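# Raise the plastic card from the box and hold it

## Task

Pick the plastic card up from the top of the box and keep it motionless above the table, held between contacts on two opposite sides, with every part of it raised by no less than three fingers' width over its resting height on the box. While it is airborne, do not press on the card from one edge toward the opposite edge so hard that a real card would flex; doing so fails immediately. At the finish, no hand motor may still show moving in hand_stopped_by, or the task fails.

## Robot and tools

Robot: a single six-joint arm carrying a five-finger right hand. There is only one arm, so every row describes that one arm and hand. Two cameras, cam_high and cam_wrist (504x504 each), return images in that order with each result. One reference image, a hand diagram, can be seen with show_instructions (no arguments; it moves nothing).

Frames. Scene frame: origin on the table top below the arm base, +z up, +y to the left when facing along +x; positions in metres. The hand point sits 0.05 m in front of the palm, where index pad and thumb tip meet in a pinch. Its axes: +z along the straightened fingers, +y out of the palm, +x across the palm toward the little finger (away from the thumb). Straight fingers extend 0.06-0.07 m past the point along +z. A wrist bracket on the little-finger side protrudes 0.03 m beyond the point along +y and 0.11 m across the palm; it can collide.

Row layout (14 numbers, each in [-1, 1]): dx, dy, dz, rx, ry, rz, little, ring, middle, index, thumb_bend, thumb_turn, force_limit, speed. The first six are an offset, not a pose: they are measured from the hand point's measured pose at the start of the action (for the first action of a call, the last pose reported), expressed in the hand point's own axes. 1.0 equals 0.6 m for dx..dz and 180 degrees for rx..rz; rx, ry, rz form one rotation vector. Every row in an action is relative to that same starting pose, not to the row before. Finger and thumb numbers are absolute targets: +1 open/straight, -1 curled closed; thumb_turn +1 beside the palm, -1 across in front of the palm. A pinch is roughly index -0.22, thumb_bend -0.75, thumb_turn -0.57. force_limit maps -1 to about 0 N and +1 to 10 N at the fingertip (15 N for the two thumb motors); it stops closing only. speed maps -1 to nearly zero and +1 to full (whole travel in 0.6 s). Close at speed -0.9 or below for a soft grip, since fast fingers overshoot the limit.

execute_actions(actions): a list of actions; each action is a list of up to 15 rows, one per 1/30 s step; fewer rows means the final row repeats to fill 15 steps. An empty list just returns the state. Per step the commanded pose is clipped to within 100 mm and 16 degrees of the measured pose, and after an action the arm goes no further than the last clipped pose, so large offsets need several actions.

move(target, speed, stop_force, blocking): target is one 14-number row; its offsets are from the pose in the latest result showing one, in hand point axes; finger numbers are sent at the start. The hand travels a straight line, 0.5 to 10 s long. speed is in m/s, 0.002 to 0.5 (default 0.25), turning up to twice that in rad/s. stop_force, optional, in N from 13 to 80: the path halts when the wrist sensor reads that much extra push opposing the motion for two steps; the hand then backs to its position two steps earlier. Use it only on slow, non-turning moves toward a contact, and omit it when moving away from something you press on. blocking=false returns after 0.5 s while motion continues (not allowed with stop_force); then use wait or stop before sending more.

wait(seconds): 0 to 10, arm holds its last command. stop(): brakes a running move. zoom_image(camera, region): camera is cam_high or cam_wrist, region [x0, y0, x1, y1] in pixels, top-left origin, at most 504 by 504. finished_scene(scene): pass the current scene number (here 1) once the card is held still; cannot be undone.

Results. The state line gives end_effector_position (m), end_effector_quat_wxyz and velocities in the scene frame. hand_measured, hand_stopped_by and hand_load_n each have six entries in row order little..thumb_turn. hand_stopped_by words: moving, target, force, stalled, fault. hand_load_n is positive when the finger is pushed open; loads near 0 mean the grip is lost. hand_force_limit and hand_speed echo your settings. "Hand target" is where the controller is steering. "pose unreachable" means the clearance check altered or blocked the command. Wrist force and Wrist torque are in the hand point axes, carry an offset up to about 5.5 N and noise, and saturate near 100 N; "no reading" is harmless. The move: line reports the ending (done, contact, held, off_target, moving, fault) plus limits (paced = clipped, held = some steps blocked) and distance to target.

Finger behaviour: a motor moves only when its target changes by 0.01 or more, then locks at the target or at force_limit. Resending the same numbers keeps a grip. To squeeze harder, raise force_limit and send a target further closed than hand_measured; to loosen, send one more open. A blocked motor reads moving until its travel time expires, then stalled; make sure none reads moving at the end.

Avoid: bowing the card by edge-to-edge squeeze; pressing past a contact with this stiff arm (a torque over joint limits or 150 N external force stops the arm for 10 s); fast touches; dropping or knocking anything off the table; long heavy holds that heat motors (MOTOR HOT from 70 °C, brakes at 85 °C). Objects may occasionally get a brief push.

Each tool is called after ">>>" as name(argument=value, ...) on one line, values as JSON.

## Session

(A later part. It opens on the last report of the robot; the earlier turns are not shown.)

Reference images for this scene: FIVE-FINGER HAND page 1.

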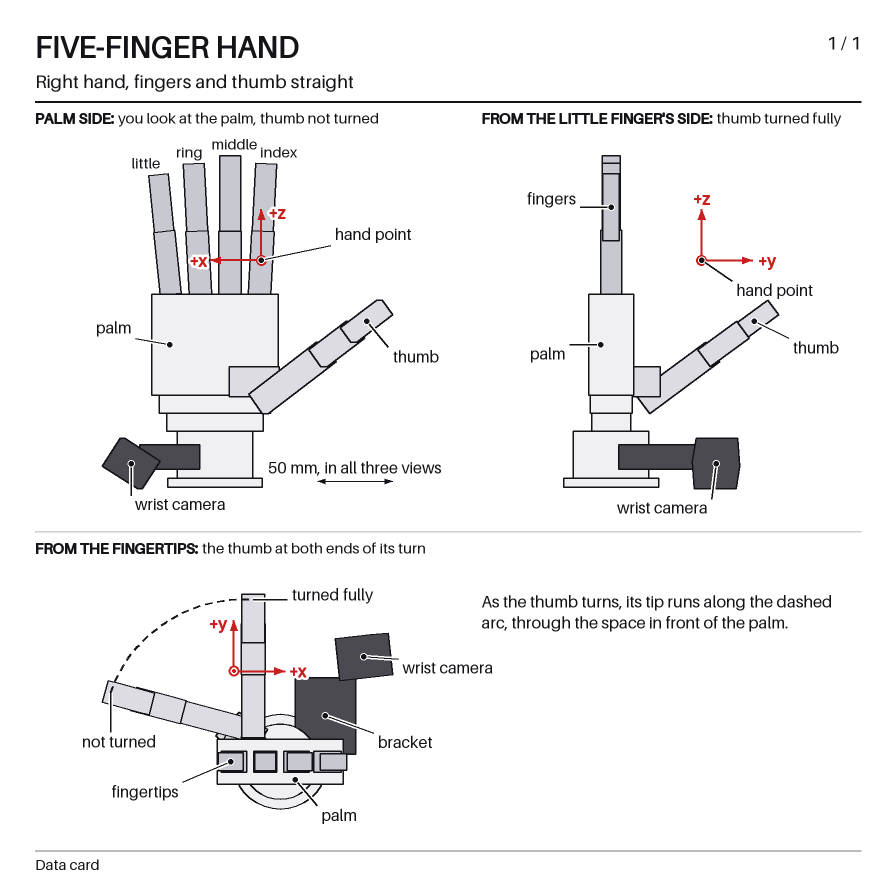

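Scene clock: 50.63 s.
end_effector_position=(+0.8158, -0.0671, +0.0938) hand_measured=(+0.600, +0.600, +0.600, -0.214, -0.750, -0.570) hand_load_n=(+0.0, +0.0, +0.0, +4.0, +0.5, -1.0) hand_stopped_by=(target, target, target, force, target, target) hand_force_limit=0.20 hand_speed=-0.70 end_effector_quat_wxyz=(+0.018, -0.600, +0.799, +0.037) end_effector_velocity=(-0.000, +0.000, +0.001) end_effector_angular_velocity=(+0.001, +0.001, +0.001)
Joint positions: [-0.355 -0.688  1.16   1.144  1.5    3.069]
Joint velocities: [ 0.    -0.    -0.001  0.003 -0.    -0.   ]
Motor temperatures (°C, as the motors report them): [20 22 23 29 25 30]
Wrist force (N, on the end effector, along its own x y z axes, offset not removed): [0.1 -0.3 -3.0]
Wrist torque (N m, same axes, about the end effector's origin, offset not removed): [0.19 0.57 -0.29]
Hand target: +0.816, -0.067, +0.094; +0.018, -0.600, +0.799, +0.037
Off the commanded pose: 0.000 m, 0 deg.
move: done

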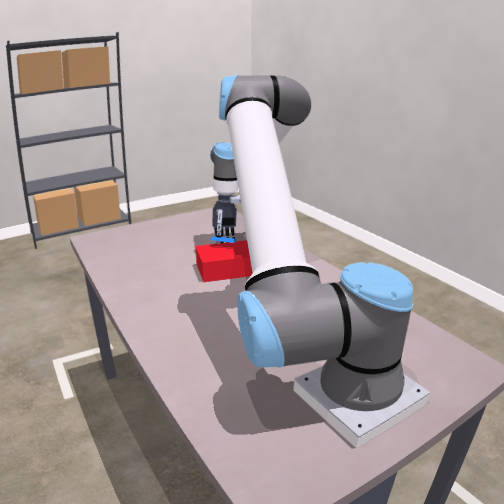

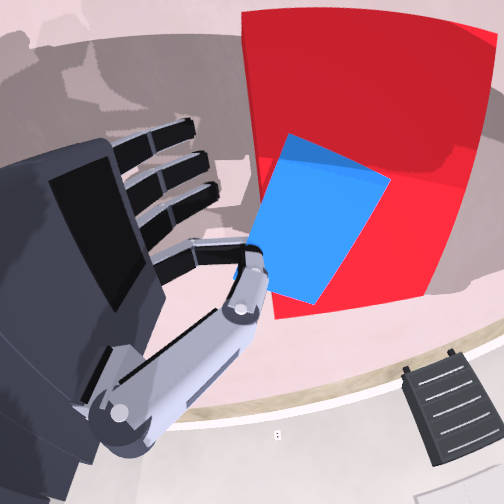

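Held, but lightly; tightening the pinch, then raising.

>>> execute_actions(actions=[[[0,0,0,0,0,0,0.6,0.6,0.6,-0.5,-0.75,-0.57,0.8,-0.7]],[[0,0,0,0,0,0,0.6,0.6,0.6,-0.5,-0.75,-0.57,0.8,-0.7]],[[0,0,0,0,0,0,0.6,0.6,0.6,-0.5,-0.75,-0.57,0.8,-0.7]]])

>>> move(target=[0,0,-0.15,0,0,0,0.6,0.6,0.6,-0.5,-0.75,-0.57,0.8,-0.7], speed=0.04)

>>> wait(seconds=1)

Scene clock: 52.80 s.
end_effector_position=(+0.8158, -0.0672, +0.0939) hand_measured=(+0.600, +0.600, +0.600, -0.226, -0.750, -0.570) hand_load_n=(+0.0, +0.0, +0.0, +9.5, +1.0, -1.0) hand_stopped_by=(target, target, target, force, target, target) hand_force_limit=0.80 hand_speed=-0.70 end_effector_quat_wxyz=(+0.018, -0.600, +0.799, +0.037) end_effector_velocity=(-0.000, -0.000, +0.000) end_effector_angular_velocity=(-0.000, +0.000, -0.000)
Joint positions: [-0.355 -0.688  1.16   1.144  1.5    3.069]
Joint velocities: [-0. -0. -0.  0.  0. -0.]
Motor temperatures (°C, as the motors report them): [20 22 23 29 25 30]
Wrist force (N, on the end effector, along its own x y z axes, offset not removed): [0.5 -4.1 -1.2]
Wrist torque (N m, same axes, about the end effector's origin, offset not removed): [-0.45 0.43 -0.34]
Hand target: +0.816, -0.067, +0.094; +0.018, -0.600, +0.799, +0.037
Off the commanded pose: 0.000 m, 0 deg.

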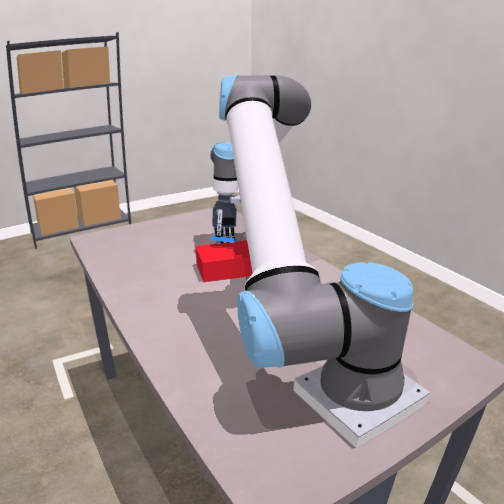

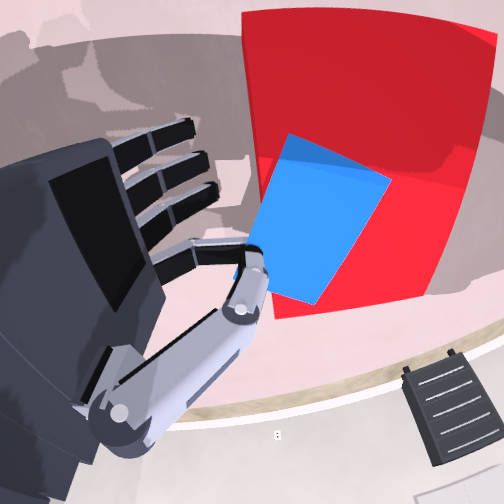

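Scene clock: 55.37 s.
end_effector_position=(+0.8173, -0.0745, +0.1834) hand_measured=(+0.600, +0.600, +0.600, -0.226, -0.750, -0.570) hand_load_n=(+0.0, +0.0, +0.0, +9.5, +1.0, -1.0) hand_stopped_by=(target, target, target, force, target, target) hand_force_limit=0.80 hand_speed=-0.70 end_effector_quat_wxyz=(+0.018, -0.600, +0.799, +0.037) end_effector_velocity=(-0.000, -0.001, +0.002) end_effector_angular_velocity=(+0.000, -0.000, -0.001)
Joint positions: [-0.362 -0.748  1.102  1.262  1.5    3.062]
Joint velocities: [-0.001 -0.001 -0.001  0.003 -0.    -0.   ]
Motor temperatures (°C, as the motors report them): [20 22 23 29 25 30]
Wrist force (N, on the end effector, along its own x y z axes, offset not removed): [1.1 -0.8 -4.5]
Wrist torque (N m, same axes, about the end effector's origin, offset not removed): [0.33 0.42 -0.24]
Hand target: +0.817, -0.075, +0.184; +0.018, -0.600, +0.799, +0.037
Off the commanded pose: 0.000 m, 0 deg.
move: done

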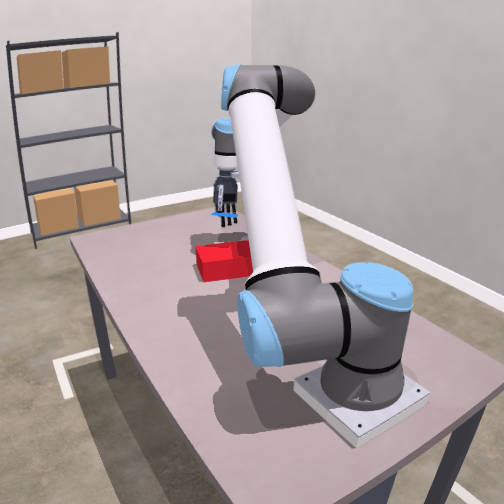

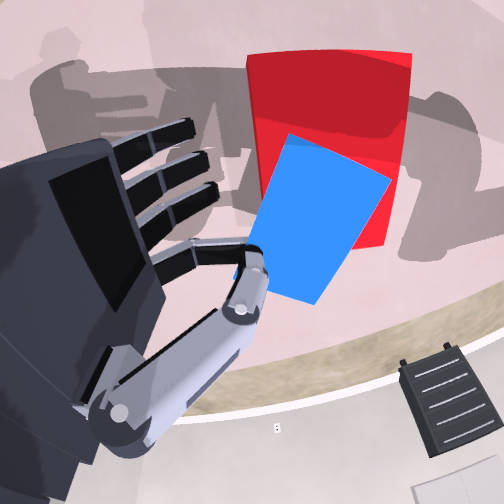

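Scene clock: 56.37 s.
end_effector_position=(+0.8173, -0.0745, +0.1836) hand_measured=(+0.600, +0.600, +0.600, -0.226, -0.750, -0.570) hand_load_n=(+0.0, +0.0, +0.0, +9.5, +1.0, -1.0) hand_stopped_by=(target, target, target, force, target, target) hand_force_limit=0.80 hand_speed=-0.70 end_effector_quat_wxyz=(+0.018, -0.600, +0.799, +0.037) end_effector_velocity=(-0.000, +0.001, -0.002) end_effector_angular_velocity=(+0.001, +0.003, +0.001)
Joint positions: [-0.362 -0.748  1.102  1.263  1.5    3.062]
Joint velocities: [ 0.001  0.002  0.001  0.    -0.    -0.   ]
Motor temperatures (°C, as the motors report them): [20 22 23 29 25 30]
Wrist force (N, on the end effector, along its own x y z axes, offset not removed): [1.5 -4.6 -5.3]
Wrist torque (N m, same axes, about the end effector's origin, offset not removed): [-0.25 0.36 -0.30]
Hand target: +0.817, -0.075, +0.184; +0.018, -0.600, +0.799, +0.037
Off the commanded pose: 0.000 m, 0 deg.
wait: 1.00 s; at rest by 0.17 s

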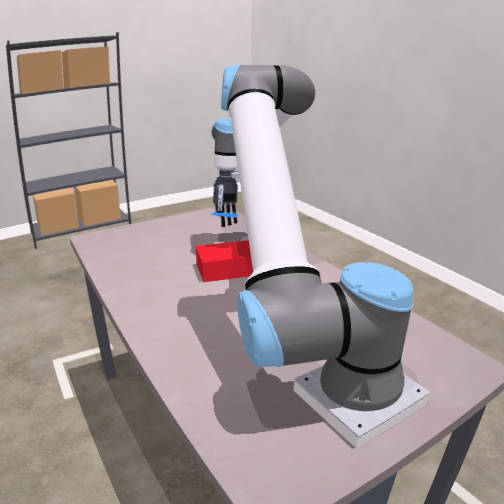

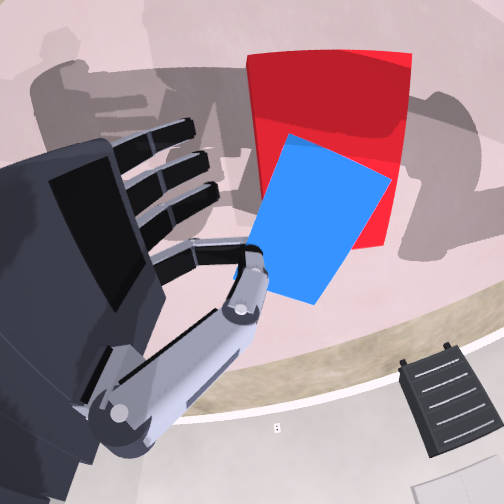

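>>> finished_scene(scene=2)

The scene is finished: the task was done.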